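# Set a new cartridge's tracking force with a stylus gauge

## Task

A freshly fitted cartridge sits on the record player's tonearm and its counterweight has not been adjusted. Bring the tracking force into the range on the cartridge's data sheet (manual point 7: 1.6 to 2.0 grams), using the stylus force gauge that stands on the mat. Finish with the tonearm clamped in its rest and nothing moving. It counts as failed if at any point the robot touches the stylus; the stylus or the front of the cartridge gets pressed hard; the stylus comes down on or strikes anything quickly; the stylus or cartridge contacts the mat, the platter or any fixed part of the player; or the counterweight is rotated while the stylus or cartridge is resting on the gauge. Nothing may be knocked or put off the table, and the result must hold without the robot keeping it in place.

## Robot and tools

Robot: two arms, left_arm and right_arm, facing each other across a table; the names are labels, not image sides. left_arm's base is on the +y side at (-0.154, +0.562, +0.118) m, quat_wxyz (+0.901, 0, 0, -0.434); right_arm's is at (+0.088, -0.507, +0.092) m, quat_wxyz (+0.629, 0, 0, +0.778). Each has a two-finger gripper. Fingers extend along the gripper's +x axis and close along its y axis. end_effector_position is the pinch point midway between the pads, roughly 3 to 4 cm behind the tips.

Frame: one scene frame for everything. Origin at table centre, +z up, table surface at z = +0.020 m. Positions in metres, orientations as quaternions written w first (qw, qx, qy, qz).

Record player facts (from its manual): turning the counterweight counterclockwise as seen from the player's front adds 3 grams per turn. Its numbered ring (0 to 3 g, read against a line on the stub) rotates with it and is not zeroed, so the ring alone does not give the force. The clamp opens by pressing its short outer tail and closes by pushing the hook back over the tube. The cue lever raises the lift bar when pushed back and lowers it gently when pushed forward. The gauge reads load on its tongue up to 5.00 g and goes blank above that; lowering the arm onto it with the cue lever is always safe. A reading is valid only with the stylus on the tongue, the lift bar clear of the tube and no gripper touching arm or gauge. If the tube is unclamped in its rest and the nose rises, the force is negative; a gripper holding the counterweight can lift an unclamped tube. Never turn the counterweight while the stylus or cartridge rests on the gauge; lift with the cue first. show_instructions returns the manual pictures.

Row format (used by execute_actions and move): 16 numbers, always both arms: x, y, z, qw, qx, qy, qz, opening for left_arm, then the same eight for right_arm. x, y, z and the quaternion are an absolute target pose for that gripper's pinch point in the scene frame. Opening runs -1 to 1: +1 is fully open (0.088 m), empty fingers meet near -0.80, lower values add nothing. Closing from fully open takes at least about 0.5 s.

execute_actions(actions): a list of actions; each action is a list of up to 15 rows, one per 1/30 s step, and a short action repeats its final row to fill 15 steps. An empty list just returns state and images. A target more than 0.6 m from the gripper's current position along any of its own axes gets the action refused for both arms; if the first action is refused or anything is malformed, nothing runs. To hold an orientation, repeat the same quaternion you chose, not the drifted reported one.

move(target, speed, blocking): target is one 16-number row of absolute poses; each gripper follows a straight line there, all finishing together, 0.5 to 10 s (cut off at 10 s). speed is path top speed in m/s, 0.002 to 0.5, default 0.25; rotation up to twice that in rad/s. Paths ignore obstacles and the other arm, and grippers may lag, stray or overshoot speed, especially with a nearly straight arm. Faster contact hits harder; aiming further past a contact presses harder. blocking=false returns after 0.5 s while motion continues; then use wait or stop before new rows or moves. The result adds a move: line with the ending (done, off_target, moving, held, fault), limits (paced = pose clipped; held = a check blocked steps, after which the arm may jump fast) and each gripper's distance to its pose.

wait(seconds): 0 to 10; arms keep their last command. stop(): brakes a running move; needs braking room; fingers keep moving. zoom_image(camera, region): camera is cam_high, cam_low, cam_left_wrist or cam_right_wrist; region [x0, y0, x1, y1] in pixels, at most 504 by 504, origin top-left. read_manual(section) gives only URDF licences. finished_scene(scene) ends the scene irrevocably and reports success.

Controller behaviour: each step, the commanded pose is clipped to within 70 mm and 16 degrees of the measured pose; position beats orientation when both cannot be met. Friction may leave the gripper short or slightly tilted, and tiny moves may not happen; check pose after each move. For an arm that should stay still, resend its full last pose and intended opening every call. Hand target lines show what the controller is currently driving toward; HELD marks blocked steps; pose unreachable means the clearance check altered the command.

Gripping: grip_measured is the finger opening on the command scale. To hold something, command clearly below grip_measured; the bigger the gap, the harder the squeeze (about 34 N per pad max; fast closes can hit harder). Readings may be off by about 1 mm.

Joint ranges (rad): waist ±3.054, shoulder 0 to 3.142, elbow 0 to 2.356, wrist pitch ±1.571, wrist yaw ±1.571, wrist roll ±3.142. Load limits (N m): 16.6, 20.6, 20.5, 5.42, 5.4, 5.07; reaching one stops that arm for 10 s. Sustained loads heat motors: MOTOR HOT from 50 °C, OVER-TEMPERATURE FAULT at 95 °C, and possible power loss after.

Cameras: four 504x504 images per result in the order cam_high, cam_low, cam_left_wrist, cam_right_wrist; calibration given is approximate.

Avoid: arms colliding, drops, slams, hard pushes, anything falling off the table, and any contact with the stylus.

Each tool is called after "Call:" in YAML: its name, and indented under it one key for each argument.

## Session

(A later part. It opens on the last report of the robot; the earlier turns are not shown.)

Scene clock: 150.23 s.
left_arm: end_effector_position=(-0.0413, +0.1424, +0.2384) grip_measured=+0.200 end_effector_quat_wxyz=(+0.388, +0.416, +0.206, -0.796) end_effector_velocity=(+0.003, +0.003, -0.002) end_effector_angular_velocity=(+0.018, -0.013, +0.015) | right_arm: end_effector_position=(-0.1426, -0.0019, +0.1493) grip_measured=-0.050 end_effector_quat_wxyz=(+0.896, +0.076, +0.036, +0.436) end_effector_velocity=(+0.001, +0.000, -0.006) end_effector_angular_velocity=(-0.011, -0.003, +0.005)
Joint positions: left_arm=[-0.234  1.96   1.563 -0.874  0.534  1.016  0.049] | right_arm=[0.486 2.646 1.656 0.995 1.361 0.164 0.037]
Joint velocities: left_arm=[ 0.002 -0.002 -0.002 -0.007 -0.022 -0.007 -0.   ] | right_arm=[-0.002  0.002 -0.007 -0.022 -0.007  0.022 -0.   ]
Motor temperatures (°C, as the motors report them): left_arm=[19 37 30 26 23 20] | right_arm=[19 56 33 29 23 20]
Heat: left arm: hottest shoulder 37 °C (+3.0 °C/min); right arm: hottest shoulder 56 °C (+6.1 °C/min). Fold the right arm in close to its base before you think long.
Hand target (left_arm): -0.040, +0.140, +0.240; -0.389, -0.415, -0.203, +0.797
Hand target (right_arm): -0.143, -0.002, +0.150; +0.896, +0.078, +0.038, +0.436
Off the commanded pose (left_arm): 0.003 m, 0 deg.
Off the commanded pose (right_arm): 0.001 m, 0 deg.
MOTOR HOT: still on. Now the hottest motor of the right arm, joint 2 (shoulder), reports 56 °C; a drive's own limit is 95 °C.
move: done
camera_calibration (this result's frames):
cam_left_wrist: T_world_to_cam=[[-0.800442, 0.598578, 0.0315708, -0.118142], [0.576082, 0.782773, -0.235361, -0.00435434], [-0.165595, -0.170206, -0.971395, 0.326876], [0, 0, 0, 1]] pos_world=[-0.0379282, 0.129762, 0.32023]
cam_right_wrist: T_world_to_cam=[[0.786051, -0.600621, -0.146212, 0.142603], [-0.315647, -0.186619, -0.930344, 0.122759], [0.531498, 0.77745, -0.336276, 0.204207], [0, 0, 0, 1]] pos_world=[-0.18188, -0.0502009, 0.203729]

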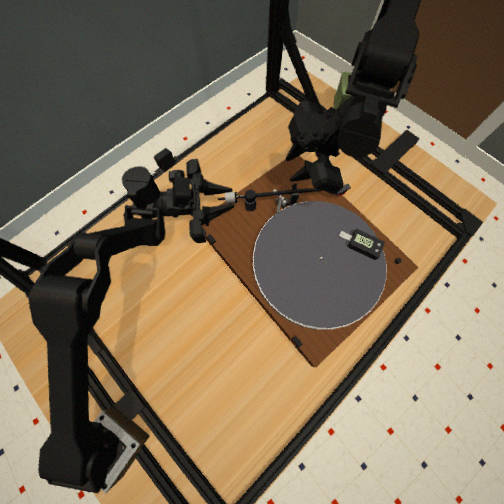

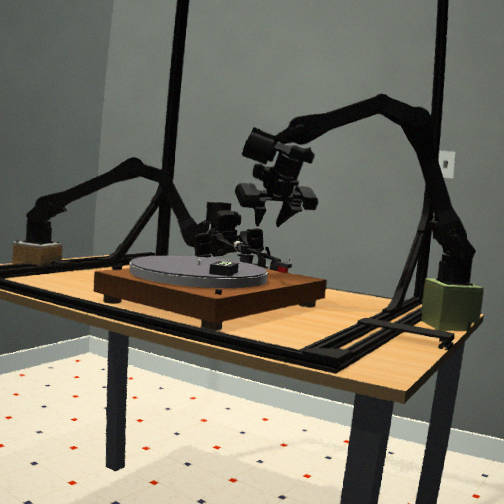

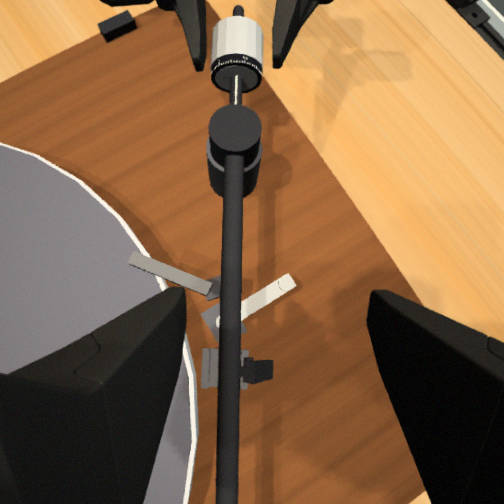

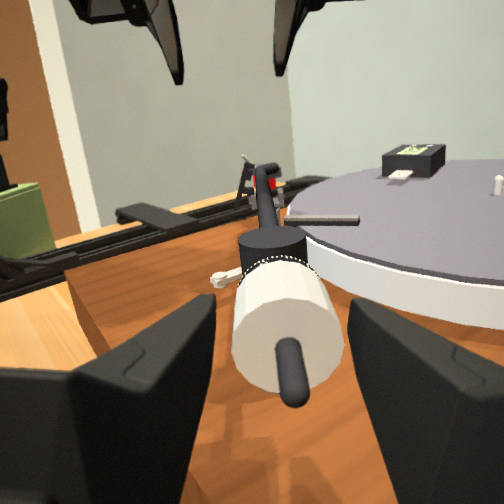

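Call:
move:
  target: [-0.04,0.14,0.24,0.389,0.415,0.203,-0.797,0.2,-0.143,-0.002,0.15,0.896,0.078,0.038,0.436,-0.4]

Call:
move:
  target: [-0.04,0.14,0.24,0.389,0.415,0.203,-0.797,0.2,-0.144,-0.003,0.151,0.797,-0.415,-0.202,0.389,-0.4]
  speed: 0.4

Call:
move:
  target: [-0.04,0.14,0.24,0.389,0.415,0.203,-0.797,0.2,-0.144,-0.003,0.15,0.896,0.078,0.038,0.436,-0.05]
  speed: 0.4

Scene clock: 156.87 s.
left_arm: end_effector_position=(-0.0413, +0.1423, +0.2383) grip_measured=+0.200 end_effector_quat_wxyz=(+0.388, +0.416, +0.206, -0.796) end_effector_velocity=(-0.001, +0.003, -0.002) end_effector_angular_velocity=(+0.011, -0.004, -0.006) | right_arm: end_effector_position=(-0.1427, -0.0018, +0.1490) grip_measured=-0.248 end_effector_quat_wxyz=(+0.896, +0.076, +0.037, +0.436) end_effector_velocity=(+0.001, +0.001, -0.000) end_effector_angular_velocity=(-0.010, -0.010, +0.005)
Joint positions: left_arm=[-0.234  1.96   1.563 -0.874  0.534  1.016  0.049] | right_arm=[0.486 2.646 1.656 0.991 1.361 0.168 0.027]
Joint velocities: left_arm=[-0.002 -0.002 -0.007 -0.007 -0.007  0.007 -0.   ] | right_arm=[-0.002 -0.002 -0.002 -0.007 -0.007 -0.007  0.   ]
Motor temperatures (°C, as the motors report them): left_arm=[19 37 31 26 23 20] | right_arm=[19 57 33 29 23 20]
Heat: left arm: hottest shoulder 37 °C (+3.0 °C/min); right arm: hottest shoulder 57 °C (+6.0 °C/min). Fold the right arm in close to its base before you think long.
Hand target (left_arm): -0.040, +0.140, +0.240; -0.389, -0.415, -0.203, +0.797
Hand target (right_arm): -0.143, -0.002, +0.150; +0.896, +0.078, +0.038, +0.436
Off the commanded pose (left_arm): 0.003 m, 0 deg.
Off the commanded pose (right_arm): 0.001 m, 0 deg.
MOTOR HOT: still on. Now the hottest motor of the right arm, joint 2 (shoulder), reports 57 °C; a drive's own limit is 95 °C.
move: done
camera_calibration (this result's frames):
cam_left_wrist: T_world_to_cam=[[-0.800442, 0.598578, 0.0315708, -0.118058], [0.576082, 0.782773, -0.235361, -0.00432016], [-0.165595, -0.170206, -0.971395, 0.326831], [0, 0, 0, 1]] pos_world=[-0.0378886, 0.129677, 0.320192]
cam_right_wrist: T_world_to_cam=[[0.7862, -0.600403, -0.146304, 0.142715], [-0.316092, -0.187273, -0.930062, 0.122355], [0.531013, 0.777461, -0.337017, 0.204124], [0, 0, 0, 1]] pos_world=[-0.18192, -0.0500983, 0.203471]

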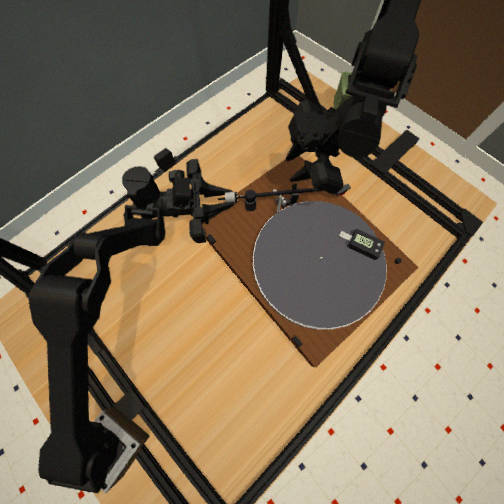

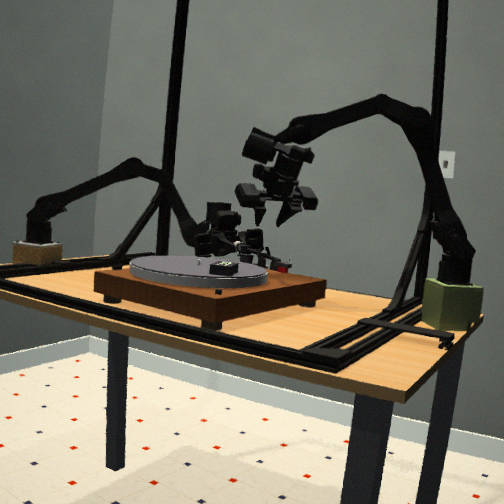

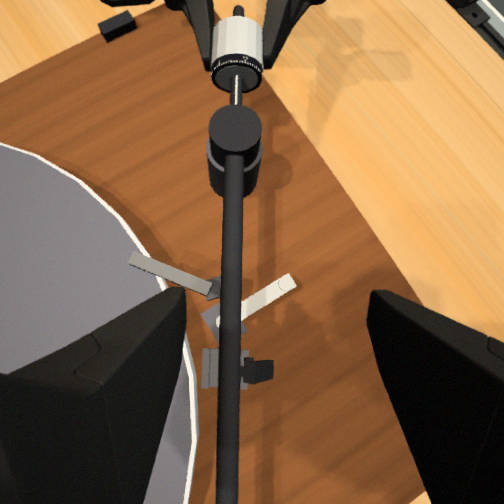

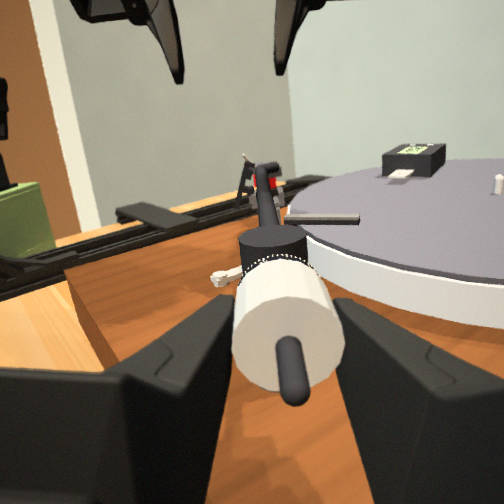

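Scene clock: 158.90 s.
left_arm: end_effector_position=(-0.0413, +0.1423, +0.2382) grip_measured=+0.200 end_effector_quat_wxyz=(+0.388, +0.416, +0.206, -0.796) end_effector_velocity=(+0.000, -0.001, +0.001) end_effector_angular_velocity=(-0.007, +0.006, +0.006) | right_arm: end_effector_position=(-0.1432, -0.0028, +0.1522) grip_measured=-0.250 end_effector_quat_wxyz=(+0.799, -0.414, -0.199, +0.388) end_effector_velocity=(+0.001, +0.000, -0.003) end_effector_angular_velocity=(-0.014, -0.033, +0.005)
Joint positions: left_arm=[-0.234  1.96   1.563 -0.874  0.534  1.016  0.049] | right_arm=[ 0.488  2.633  1.654  0.962  1.367 -0.938  0.027]
Joint velocities: left_arm=[ 0.002 -0.002 -0.002  0.007  0.007 -0.007 -0.   ] | right_arm=[-0.002  0.017 -0.002  0.066 -0.007 -0.081 -0.   ]
Motor temperatures (°C, as the motors report them): left_arm=[19 37 31 26 23 20] | right_arm=[19 57 33 29 23 20]
Heat: left arm: hottest shoulder 37 °C (+3.0 °C/min); right arm: hottest shoulder 57 °C (+6.0 °C/min). Fold the right arm in close to its base before you think long.
Hand target (left_arm): -0.040, +0.140, +0.240; -0.389, -0.415, -0.203, +0.797
Hand target (right_arm): -0.144, -0.003, +0.151; +0.797, -0.415, -0.202, +0.389
Off the commanded pose (left_arm): 0.003 m, 0 deg.
Off the commanded pose (right_arm): 0.002 m, 0 deg.
MOTOR HOT: still on. Now the hottest motor of the right arm, joint 2 (shoulder), reports 57 °C; a drive's own limit is 95 °C.
move: done
camera_calibration (this result's frames):
cam_left_wrist: T_world_to_cam=[[-0.800437, 0.598567, 0.0319074, -0.118126], [0.576044, 0.782855, -0.235184, -0.00440911], [-0.165753, -0.16987, -0.971427, 0.326632], [0, 0, 0, 1]] pos_world=[-0.0378726, 0.129643, 0.320032]
cam_right_wrist: T_world_to_cam=[[0.4486, -0.335188, 0.828497, -0.053], [0.399748, -0.753858, -0.52144, 0.163717], [0.79935, 0.565108, -0.20419, 0.223874], [0, 0, 0, 1]] pos_world=[-0.220623, -0.0208583, 0.174992]

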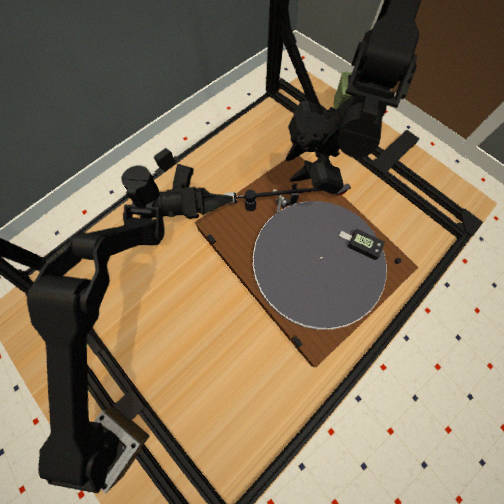

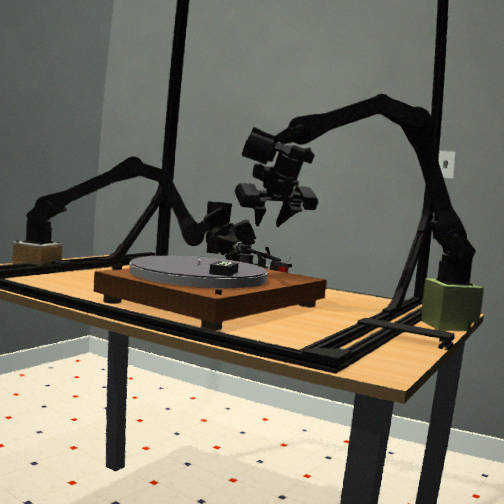

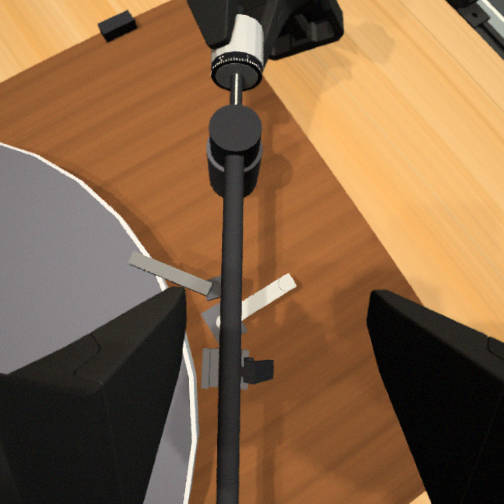

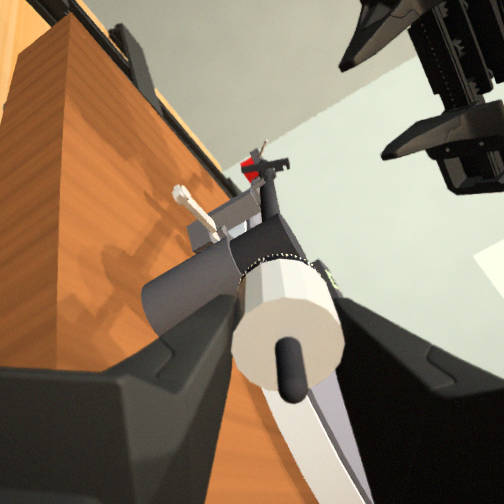

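Scene clock: 161.03 s.
left_arm: end_effector_position=(-0.0413, +0.1423, +0.2383) grip_measured=+0.200 end_effector_quat_wxyz=(+0.388, +0.416, +0.206, -0.796) end_effector_velocity=(+0.000, -0.001, -0.001) end_effector_angular_velocity=(+0.005, -0.019, +0.005) | right_arm: end_effector_position=(-0.1434, -0.0027, +0.1490) grip_measured=-0.050 end_effector_quat_wxyz=(+0.896, +0.076, +0.036, +0.436) end_effector_velocity=(-0.001, -0.001, -0.003) end_effector_angular_velocity=(-0.013, -0.001, -0.005)
Joint positions: left_arm=[-0.234  1.96   1.563 -0.875  0.534  1.016  0.049] | right_arm=[0.488 2.647 1.656 0.996 1.363 0.164 0.037]
Joint velocities: left_arm=[-0.007 -0.002 -0.002  0.007 -0.022 -0.007 -0.   ] | right_arm=[ 0.002 -0.002  0.002 -0.051  0.007  0.037 -0.   ]
Motor temperatures (°C, as the motors report them): left_arm=[19 37 31 26 23 20] | right_arm=[19 57 33 29 23 20]
Heat: left arm: hottest shoulder 37 °C (+2.0 °C/min); right arm: hottest shoulder 57 °C (+6.0 °C/min). Fold the right arm in close to its base before you think long.
Hand target (left_arm): -0.040, +0.140, +0.240; -0.389, -0.415, -0.203, +0.797
Hand target (right_arm): -0.144, -0.003, +0.150; +0.896, +0.078, +0.038, +0.436
Off the commanded pose (left_arm): 0.003 m, 0 deg.
Off the commanded pose (right_arm): 0.001 m, 0 deg.
MOTOR HOT: still on. Now the hottest motor of the right arm, joint 2 (shoulder), reports 57 °C; a drive's own limit is 95 °C.
move: done
camera_calibration (this result's frames):
cam_left_wrist: T_world_to_cam=[[-0.800437, 0.598567, 0.0319074, -0.118116], [0.576044, 0.782855, -0.235184, -0.00437978], [-0.165753, -0.16987, -0.971427, 0.326724], [0, 0, 0, 1]] pos_world=[-0.0378662, 0.12963, 0.320127]
cam_right_wrist: T_world_to_cam=[[0.786094, -0.600656, -0.145837, 0.142722], [-0.315375, -0.186844, -0.930391, 0.122092], [0.531597, 0.777368, -0.336309, 0.205175], [0, 0, 0, 1]] pos_world=[-0.182758, -0.0509571, 0.20341]

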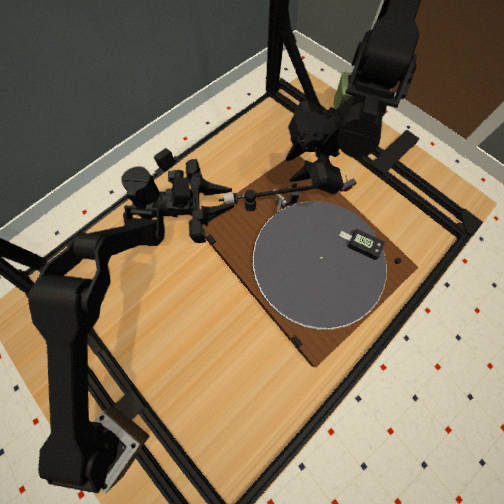

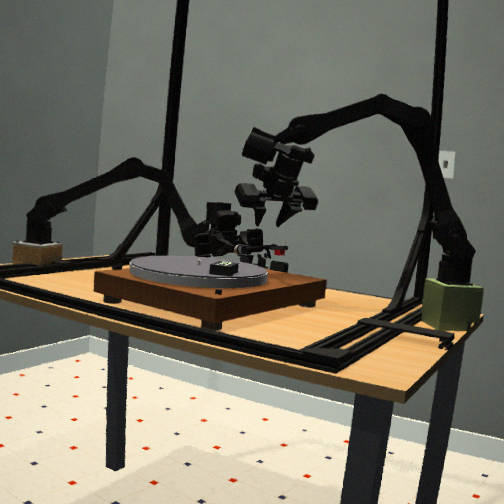

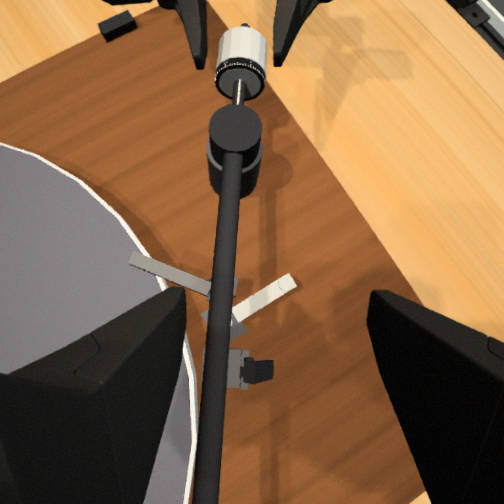

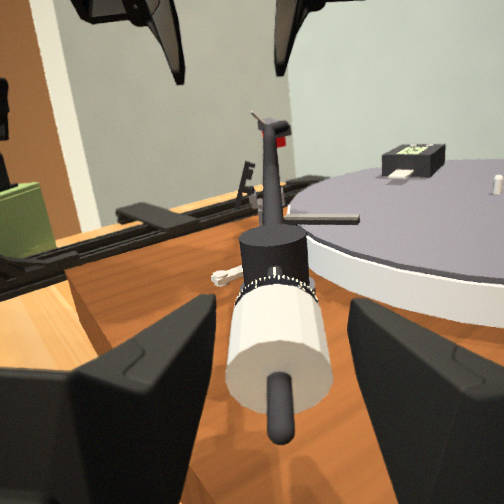

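Call:
move:
  target: [-0.04,0.14,0.24,0.389,0.415,0.203,-0.797,0.2,-0.143,-0.002,0.142,0.883,-0.172,-0.084,0.43,-0.05]
  speed: 0.15

Call:
move:
  target: [-0.04,0.14,0.24,0.389,0.415,0.203,-0.797,0.2,-0.143,-0.002,0.142,0.883,-0.172,-0.084,0.43,-0.36]

Call:
zoom_image:
  camera: "cam_left_wrist"
  region: [190,30,280,110]

Scene clock: 169.37 s.
left_arm: end_effector_position=(-0.0412, +0.1422, +0.2382) grip_measured=+0.200 end_effector_quat_wxyz=(+0.388, +0.416, +0.206, -0.796) end_effector_velocity=(-0.002, +0.004, -0.002) end_effector_angular_velocity=(+0.020, -0.000, -0.006) | right_arm: end_effector_position=(-0.1434, -0.0027, +0.1491) grip_measured=-0.050 end_effector_quat_wxyz=(+0.884, -0.164, -0.081, +0.430) end_effector_velocity=(+0.000, +0.002, +0.004) end_effector_angular_velocity=(-0.011, -0.023, +0.005)
Joint positions: left_arm=[-0.234  1.961  1.564 -0.875  0.534  1.016  0.049] | right_arm=[ 0.488  2.647  1.656  0.997  1.363 -0.374  0.037]
Joint velocities: left_arm=[-0.002 -0.002 -0.002 -0.022 -0.007  0.007 -0.   ] | right_arm=[-0.002 -0.002  0.002  0.022 -0.007 -0.051 -0.   ]
Motor temperatures (°C, as the motors report them): left_arm=[19 37 31 26 23 20] | right_arm=[19 58 33 29 23 20]
Heat: left arm: hottest shoulder 37 °C (+2.0 °C/min); right arm: hottest shoulder 58 °C (+6.1 °C/min). Fold the right arm in close to its base before you think long.
Hand target (left_arm): -0.040, +0.140, +0.240; -0.389, -0.415, -0.203, +0.797
Hand target (right_arm): -0.143, -0.002, +0.142; +0.882, -0.172, -0.084, +0.430
Off the commanded pose (left_arm): 0.003 m, 0 deg.
Off the commanded pose (right_arm): 0.007 m, 1 deg.
MOTOR HOT: still on. Now the hottest motor of the right arm, joint 2 (shoulder), reports 58 °C; a drive's own limit is 95 °C.
move: done
camera_calibration (this result's frames):
cam_left_wrist: T_world_to_cam=[[-0.800437, 0.598567, 0.0319074, -0.118033], [0.576044, 0.782855, -0.235184, -0.00434561], [-0.165753, -0.16987, -0.971427, 0.326679], [0, 0, 0, 1]] pos_world=[-0.0378266, 0.129545, 0.320088]
cam_right_wrist: T_world_to_cam=[[0.735045, -0.561405, 0.380174, 0.0571088], [0.0736051, -0.491329, -0.867858, 0.167851], [0.674011, 0.665898, -0.319827, 0.222884], [0, 0, 0, 1]] pos_world=[-0.204558, -0.0338865, 0.195244]

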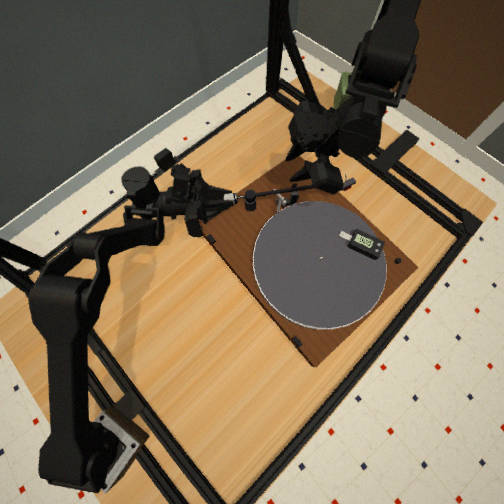

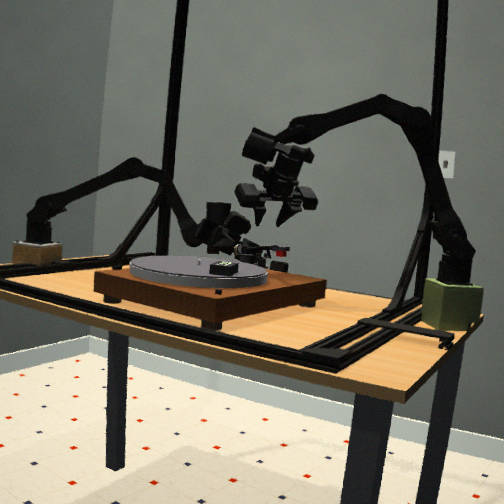

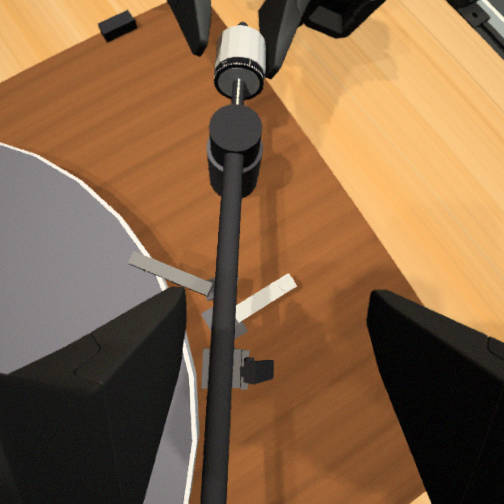

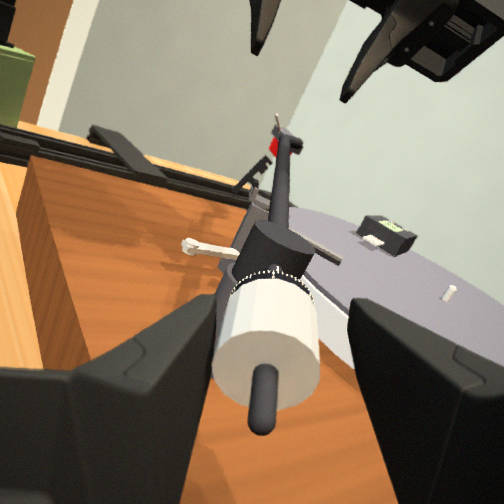

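Scene clock: 170.07 s.
left_arm: end_effector_position=(-0.0412, +0.1422, +0.2382) grip_measured=+0.200 end_effector_quat_wxyz=(+0.388, +0.416, +0.206, -0.796) end_effector_velocity=(-0.003, +0.001, +0.000) end_effector_angular_velocity=(+0.006, +0.013, +0.001) | right_arm: end_effector_position=(-0.1444, -0.0021, +0.1495) grip_measured=-0.247 end_effector_quat_wxyz=(+0.882, -0.164, -0.082, +0.433) end_effector_velocity=(-0.001, +0.002, +0.001) end_effector_angular_velocity=(+0.001, -0.001, +0.020)
Joint positions: left_arm=[-0.234  1.961  1.564 -0.875  0.534  1.016  0.049] | right_arm=[ 0.488  2.647  1.656  1.001  1.357 -0.377  0.027]
Joint velocities: left_arm=[-0.002 -0.002 -0.002 -0.007  0.007 -0.007 -0.   ] | right_arm=[-0.002 -0.002 -0.002  0.007 -0.022 -0.007 -0.   ]
Motor temperatures (°C, as the motors report them): left_arm=[19 38 31 26 23 20] | right_arm=[19 58 33 29 23 20]
Heat: left arm: hottest shoulder 38 °C (+3.0 °C/min); right arm: hottest shoulder 58 °C (+6.0 °C/min). Fold the right arm in close to its base before you think long.
Hand target (left_arm): -0.040, +0.140, +0.240; -0.389, -0.415, -0.203, +0.797
Hand target (right_arm): -0.143, -0.002, +0.142; +0.882, -0.172, -0.084, +0.430
Off the commanded pose (left_arm): 0.003 m, 0 deg.
Off the commanded pose (right_arm): 0.008 m, 1 deg.
MOTOR HOT: still on. Now the hottest motor of the right arm, joint 2 (shoulder), reports 58 °C; a drive's own limit is 95 °C.
move: done
camera_calibration (this result's frames):
cam_left_wrist: T_world_to_cam=[[-0.800437, 0.598567, 0.0319074, -0.118033], [0.576044, 0.782855, -0.235184, -0.00434561], [-0.165753, -0.16987, -0.971427, 0.326679], [0, 0, 0, 1]] pos_world=[-0.0378266, 0.129545, 0.320088]
cam_right_wrist: T_world_to_cam=[[0.739074, -0.5565, 0.379575, 0.058674], [0.0772016, -0.489794, -0.868413, 0.169166], [0.669185, 0.671126, -0.319032, 0.222531], [0, 0, 0, 1]] pos_world=[-0.205339, -0.0338379, 0.195629]

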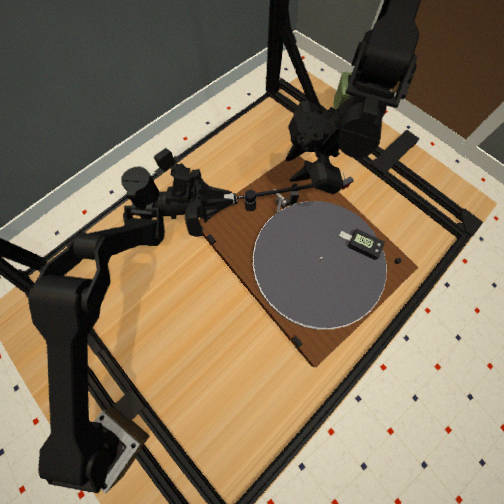

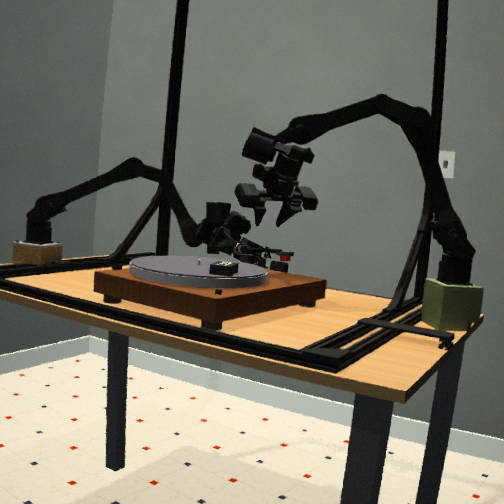

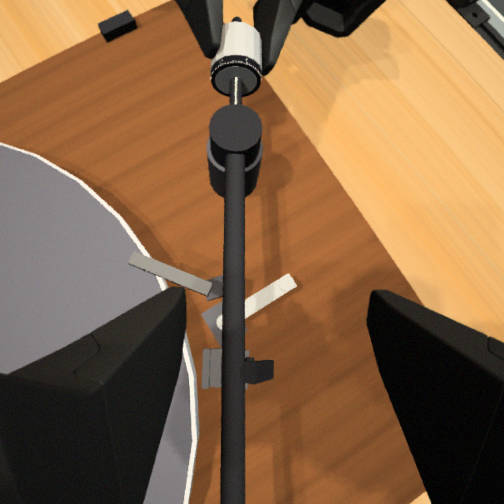

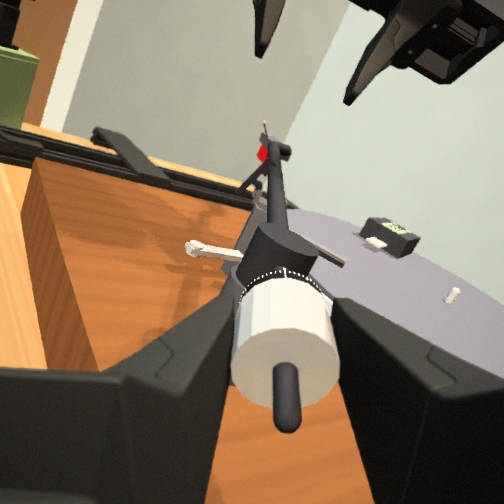

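Region (190, 30, 280, 110) of cam_left_wrist's 504x504 image, scaled by 5.600, with more detail than that image has.

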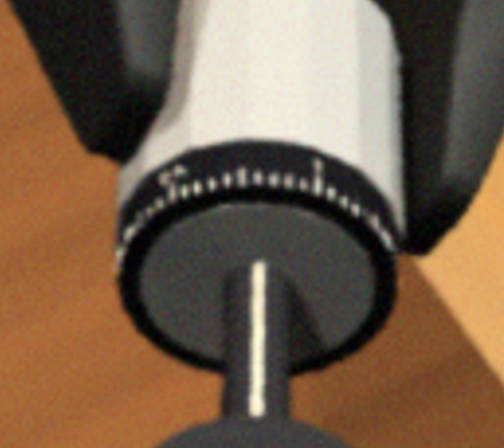

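Call:
move:
  target: [-0.04,0.14,0.24,0.389,0.415,0.203,-0.797,0.2,-0.142,-0.003,0.150,0.896,0.078,0.038,0.436,-0.4]
  speed: 0.1

Call:
zoom_image:
  camera: "cam_left_wrist"
  region: [190,30,280,110]

Scene clock: 178.03 s.
left_arm: end_effector_position=(-0.0412, +0.1421, +0.2380) grip_measured=+0.200 end_effector_quat_wxyz=(+0.388, +0.416, +0.206, -0.796) end_effector_velocity=(+0.001, -0.002, +0.002) end_effector_angular_velocity=(-0.005, -0.008, +0.006) | right_arm: end_effector_position=(-0.1437, -0.0024, +0.1495) grip_measured=-0.251 end_effector_quat_wxyz=(+0.895, +0.077, +0.036, +0.437) end_effector_velocity=(+0.001, +0.001, -0.000) end_effector_angular_velocity=(+0.008, +0.013, +0.005)
Joint positions: left_arm=[-0.234  1.962  1.564 -0.875  0.534  1.017  0.049] | right_arm=[0.488 2.647 1.656 1.002 1.361 0.16  0.027]
Joint velocities: left_arm=[-0.002 -0.002  0.002  0.007 -0.007 -0.007 -0.   ] | right_arm=[-0.002 -0.002 -0.002 -0.007 -0.007  0.022 -0.   ]
Motor temperatures (°C, as the motors report them): left_arm=[19 38 31 26 23 20] | right_arm=[19 57 33 30 23 20]
Heat: left arm: hottest shoulder 38 °C (+2.0 °C/min); right arm: hottest shoulder 57 °C (+4.0 °C/min). Fold the right arm in close to its base before you think long.
Hand target (left_arm): -0.040, +0.140, +0.240; -0.389, -0.415, -0.203, +0.797
Hand target (right_arm): -0.142, -0.003, +0.150; +0.896, +0.078, +0.038, +0.436
Off the commanded pose (left_arm): 0.003 m, 0 deg.
Off the commanded pose (right_arm): 0.002 m, 0 deg.
MOTOR HOT: still on. Now the hottest motor of the right arm, joint 2 (shoulder), reports 57 °C; a drive's own limit is 95 °C.
move: done
camera_calibration (this result's frames):
cam_left_wrist: T_world_to_cam=[[-0.800249, 0.598812, 0.0320272, -0.117994], [0.576292, 0.782723, -0.235015, -0.00435664], [-0.165798, -0.169614, -0.971464, 0.326453], [0, 0, 0, 1]] pos_world=[-0.037789, 0.129437, 0.319892]
cam_right_wrist: T_world_to_cam=[[0.787285, -0.598482, -0.148329, 0.143729], [-0.316076, -0.185174, -0.930487, 0.122443], [0.529413, 0.779442, -0.33495, 0.204805], [0, 0, 0, 1]] pos_world=[-0.182881, -0.0509413, 0.20385]

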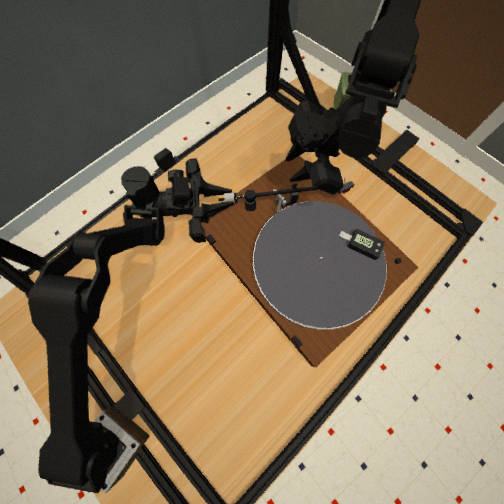

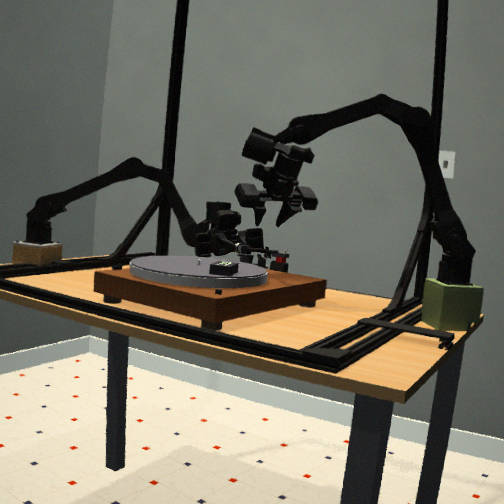

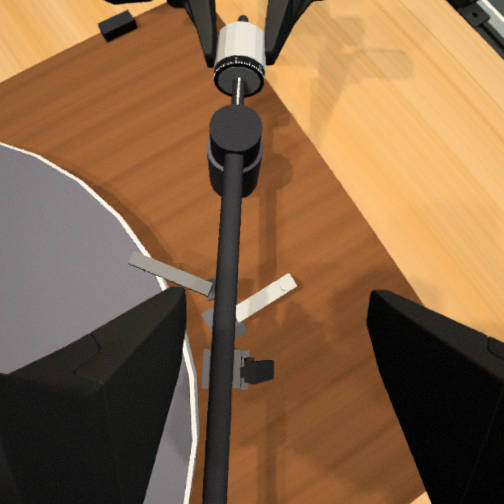

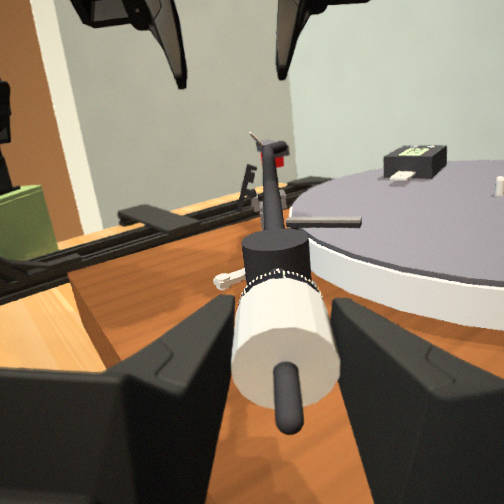

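Region (190, 30, 280, 110) of cam_left_wrist's 504x504 image, scaled by 5.600, with more detail than that image has.

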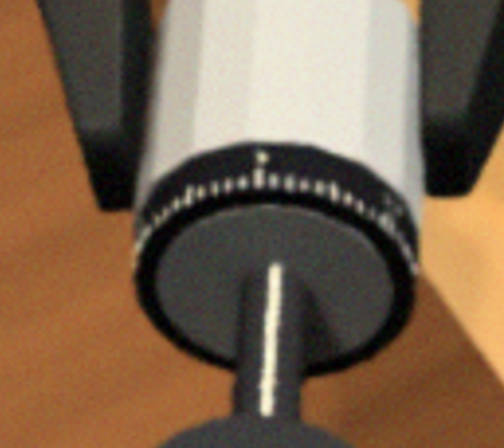

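1.56. Nudge via slight yaw so tube centres over the rest.

Call:
move:
  target: [-0.04,0.14,0.24,0.389,0.415,0.203,-0.797,0.2,-0.1415,-0.004,0.150,0.899,0.078,0.038,0.429,-0.4]
  speed: 0.02

Call:
move:
  target: [-0.04,0.14,0.24,0.389,0.415,0.203,-0.797,0.2,-0.1415,-0.004,0.150,0.899,0.078,0.038,0.429,-0.15]

Call:
wait:
  seconds: 3

Scene clock: 184.27 s.
left_arm: end_effector_position=(-0.0410, +0.1421, +0.2380) grip_measured=+0.200 end_effector_quat_wxyz=(+0.388, +0.416, +0.206, -0.796) end_effector_velocity=(+0.000, -0.001, +0.000) end_effector_angular_velocity=(-0.006, -0.013, -0.006) | right_arm: end_effector_position=(-0.1436, -0.0026, +0.1486) grip_measured=-0.251 end_effector_quat_wxyz=(+0.896, +0.076, +0.037, +0.437) end_effector_velocity=(-0.002, -0.000, -0.003) end_effector_angular_velocity=(-0.024, -0.018, +0.010)
Joint positions: left_arm=[-0.233  1.962  1.564 -0.875  0.534  1.017  0.049] | right_arm=[0.488 2.647 1.656 0.989 1.363 0.171 0.027]
Joint velocities: left_arm=[-0.002 -0.002 -0.002  0.007 -0.007  0.007  0.   ] | right_arm=[ 0.002 -0.002 -0.002 -0.037 -0.007  0.007  0.   ]
Motor temperatures (°C, as the motors report them): left_arm=[19 38 31 26 23 20] | right_arm=[19 58 33 29 23 20]
Heat: left arm: hottest shoulder 38 °C (+2.0 °C/min); right arm: hottest shoulder 58 °C (+4.0 °C/min). Fold the right arm in close to its base before you think long.
Hand target (left_arm): -0.040, +0.140, +0.240; -0.389, -0.415, -0.203, +0.797
Hand target (right_arm): -0.142, -0.004, +0.150; +0.899, +0.078, +0.038, +0.429
Off the commanded pose (left_arm): 0.003 m, 0 deg.
Off the commanded pose (right_arm): 0.003 m, 1 deg.
MOTOR HOT: still on. Now the hottest motor of the right arm, joint 2 (shoulder), reports 58 °C; a drive's own limit is 95 °C.
move: done
camera_calibration (this result's frames):
cam_left_wrist: T_world_to_cam=[[-0.800478, 0.598506, 0.0320272, -0.117775], [0.575993, 0.782943, -0.235015, -0.00449195], [-0.165734, -0.169677, -0.971464, 0.326453], [0, 0, 0, 1]] pos_world=[-0.0375844, 0.129397, 0.319854]
cam_right_wrist: T_world_to_cam=[[0.786256, -0.600042, -0.147482, 0.143138], [-0.317115, -0.187004, -0.929767, 0.121416], [0.53032, 0.777804, -0.337315, 0.205001], [0, 0, 0, 1]] pos_world=[-0.182756, -0.0508566, 0.203149]

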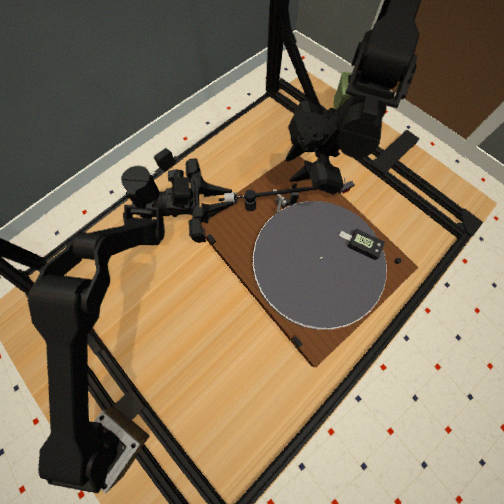

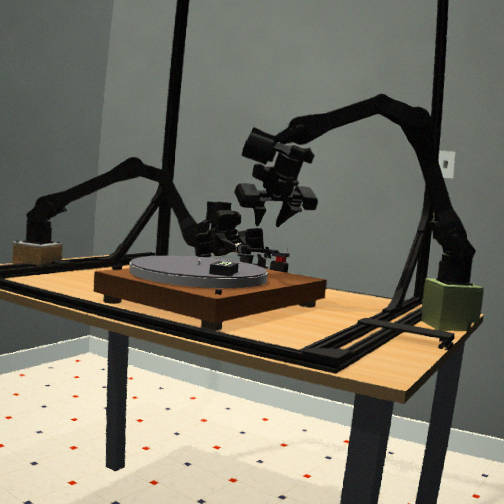

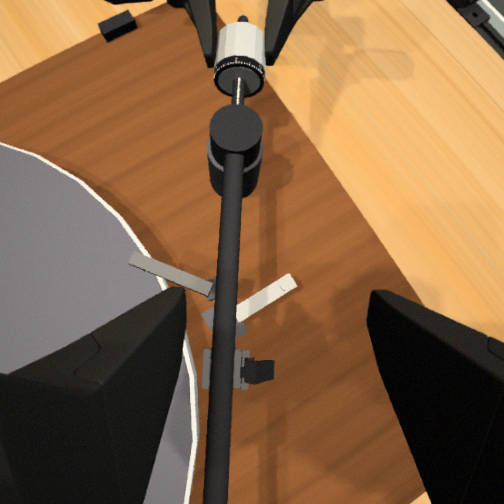

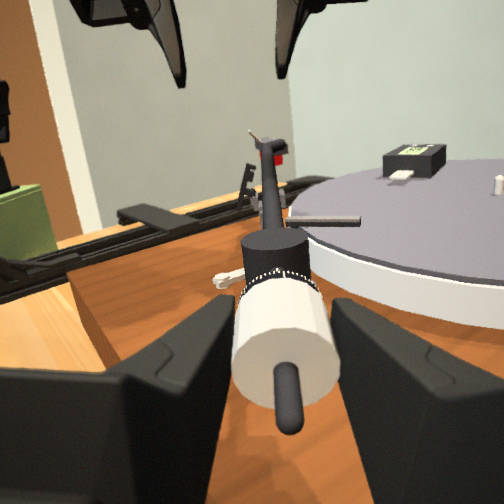

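Scene clock: 184.97 s.
left_arm: end_effector_position=(-0.0410, +0.1421, +0.2380) grip_measured=+0.200 end_effector_quat_wxyz=(+0.388, +0.416, +0.206, -0.796) end_effector_velocity=(-0.002, +0.004, -0.004) end_effector_angular_velocity=(+0.025, +0.002, -0.006) | right_arm: end_effector_position=(-0.1421, -0.0037, +0.1480) grip_measured=-0.151 end_effector_quat_wxyz=(+0.898, +0.075, +0.037, +0.431) end_effector_velocity=(+0.004, -0.002, -0.000) end_effector_angular_velocity=(-0.010, -0.011, -0.024)
Joint positions: left_arm=[-0.233  1.962  1.564 -0.875  0.534  1.017  0.049] | right_arm=[0.488 2.647 1.656 0.983 1.375 0.174 0.032]
Joint velocities: left_arm=[-0.002  0.002 -0.002 -0.022 -0.007  0.007  0.   ] | right_arm=[-0.002 -0.002 -0.002 -0.007  0.022 -0.007 -0.   ]
Motor temperatures (°C, as the motors report them): left_arm=[19 38 31 26 23 20] | right_arm=[19 59 33 29 23 20]
Heat: left arm: hottest shoulder 38 °C (+2.0 °C/min); right arm: hottest shoulder 59 °C (+5.1 °C/min). Fold the right arm in close to its base before you think long.
Hand target (left_arm): -0.040, +0.140, +0.240; -0.389, -0.415, -0.203, +0.797
Hand target (right_arm): -0.141, -0.004, +0.150; +0.899, +0.078, +0.038, +0.429
Off the commanded pose (left_arm): 0.003 m, 0 deg.
Off the commanded pose (right_arm): 0.002 m, 0 deg.
MOTOR HOT: still on. Now the hottest motor of the right arm, joint 2 (shoulder), reports 59 °C; a drive's own limit is 95 °C.
move: done
camera_calibration (this result's frames):
cam_left_wrist: T_world_to_cam=[[-0.800478, 0.598506, 0.0320272, -0.117775], [0.575993, 0.782943, -0.235015, -0.00449195], [-0.165734, -0.169677, -0.971464, 0.326453], [0, 0, 0, 1]] pos_world=[-0.0375844, 0.129397, 0.319854]
cam_right_wrist: T_world_to_cam=[[0.779135, -0.610041, -0.14422, 0.139694], [-0.317698, -0.18595, -0.92978, 0.121], [0.540386, 0.770242, -0.338689, 0.206519], [0, 0, 0, 1]] pos_world=[-0.181999, -0.0513509, 0.202596]

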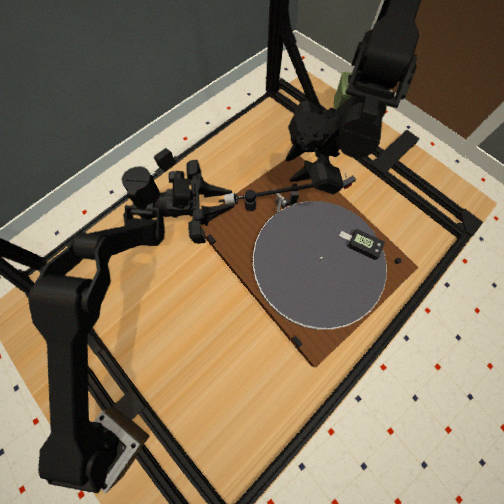

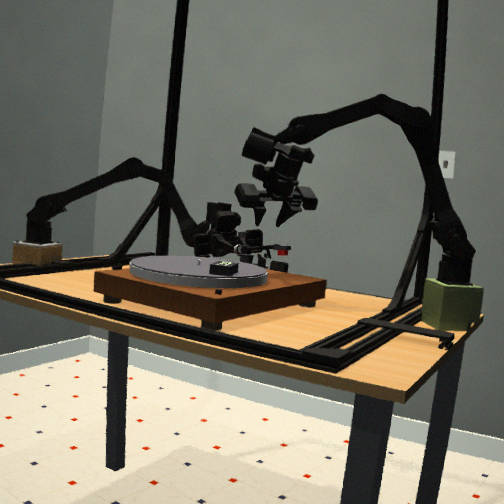

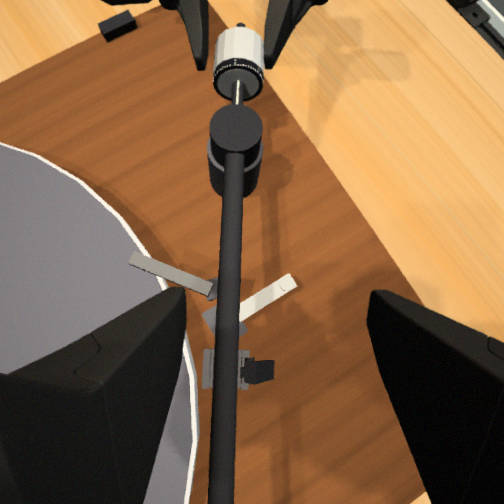

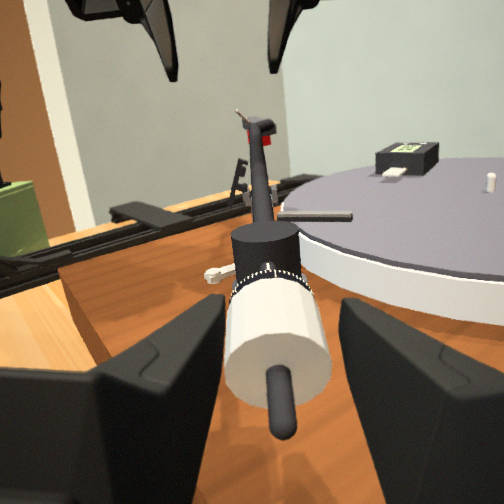

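Scene clock: 187.97 s.
left_arm: end_effector_position=(-0.0410, +0.1420, +0.2381) grip_measured=+0.200 end_effector_quat_wxyz=(+0.388, +0.416, +0.206, -0.796) end_effector_velocity=(-0.003, +0.001, +0.000) end_effector_angular_velocity=(+0.001, +0.006, -0.011) | right_arm: end_effector_position=(-0.1422, -0.0037, +0.1482) grip_measured=-0.150 end_effector_quat_wxyz=(+0.898, +0.075, +0.037, +0.431) end_effector_velocity=(+0.002, -0.000, -0.000) end_effector_angular_velocity=(-0.010, -0.010, -0.010)
Joint positions: left_arm=[-0.233  1.962  1.565 -0.875  0.534  1.017  0.049] | right_arm=[0.488 2.646 1.656 0.983 1.375 0.174 0.032]
Joint velocities: left_arm=[-0.002 -0.002 -0.002 -0.007  0.007  0.007 -0.   ] | right_arm=[-0.002 -0.002 -0.002 -0.007  0.007 -0.007 -0.   ]
Motor temperatures (°C, as the motors report them): left_arm=[19 38 31 26 23 20] | right_arm=[19 59 33 29 23 20]
Heat: left arm: hottest shoulder 38 °C (+2.0 °C/min); right arm: hottest shoulder 59 °C (+5.1 °C/min). Fold the right arm in close to its base before you think long.
Hand target (left_arm): -0.040, +0.140, +0.240; -0.389, -0.415, -0.203, +0.797
Hand target (right_arm): -0.142, -0.004, +0.150; +0.899, +0.078, +0.038, +0.429
Off the commanded pose (left_arm): 0.003 m, 0 deg.
Off the commanded pose (right_arm): 0.002 m, 0 deg.
MOTOR HOT: still on. Now the hottest motor of the right arm, joint 2 (shoulder), reports 59 °C; a drive's own limit is 95 °C.
wait: 3.00 s; at rest by 0.17 s
camera_calibration (this result's frames):
cam_left_wrist: T_world_to_cam=[[-0.800483, 0.598517, 0.0316906, -0.117623], [0.576031, 0.782862, -0.235192, -0.00436898], [-0.165576, -0.170012, -0.971432, 0.326606], [0, 0, 0, 1]] pos_world=[-0.0375607, 0.129347, 0.319976]
cam_right_wrist: T_world_to_cam=[[0.779056, -0.609965, -0.144967, 0.13984], [-0.318203, -0.185456, -0.929706, 0.1211], [0.540203, 0.770421, -0.338573, 0.206539], [0, 0, 0, 1]] pos_world=[-0.181981, -0.051366, 0.202788]

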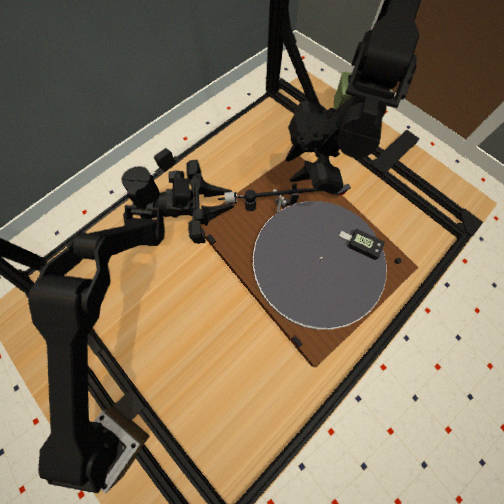

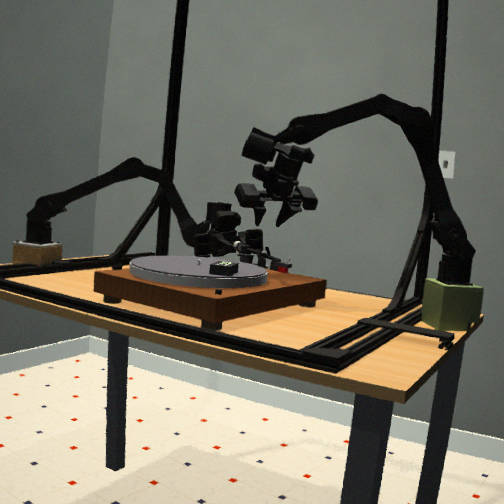

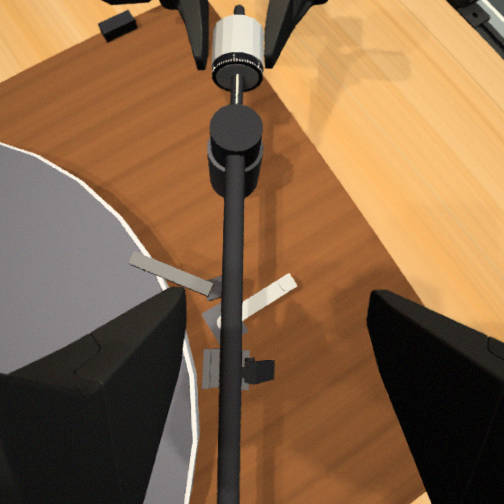

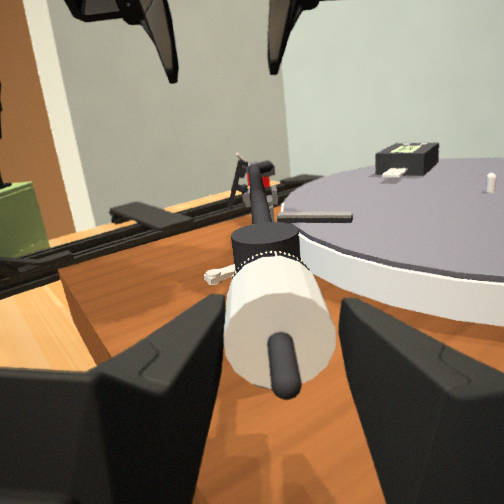

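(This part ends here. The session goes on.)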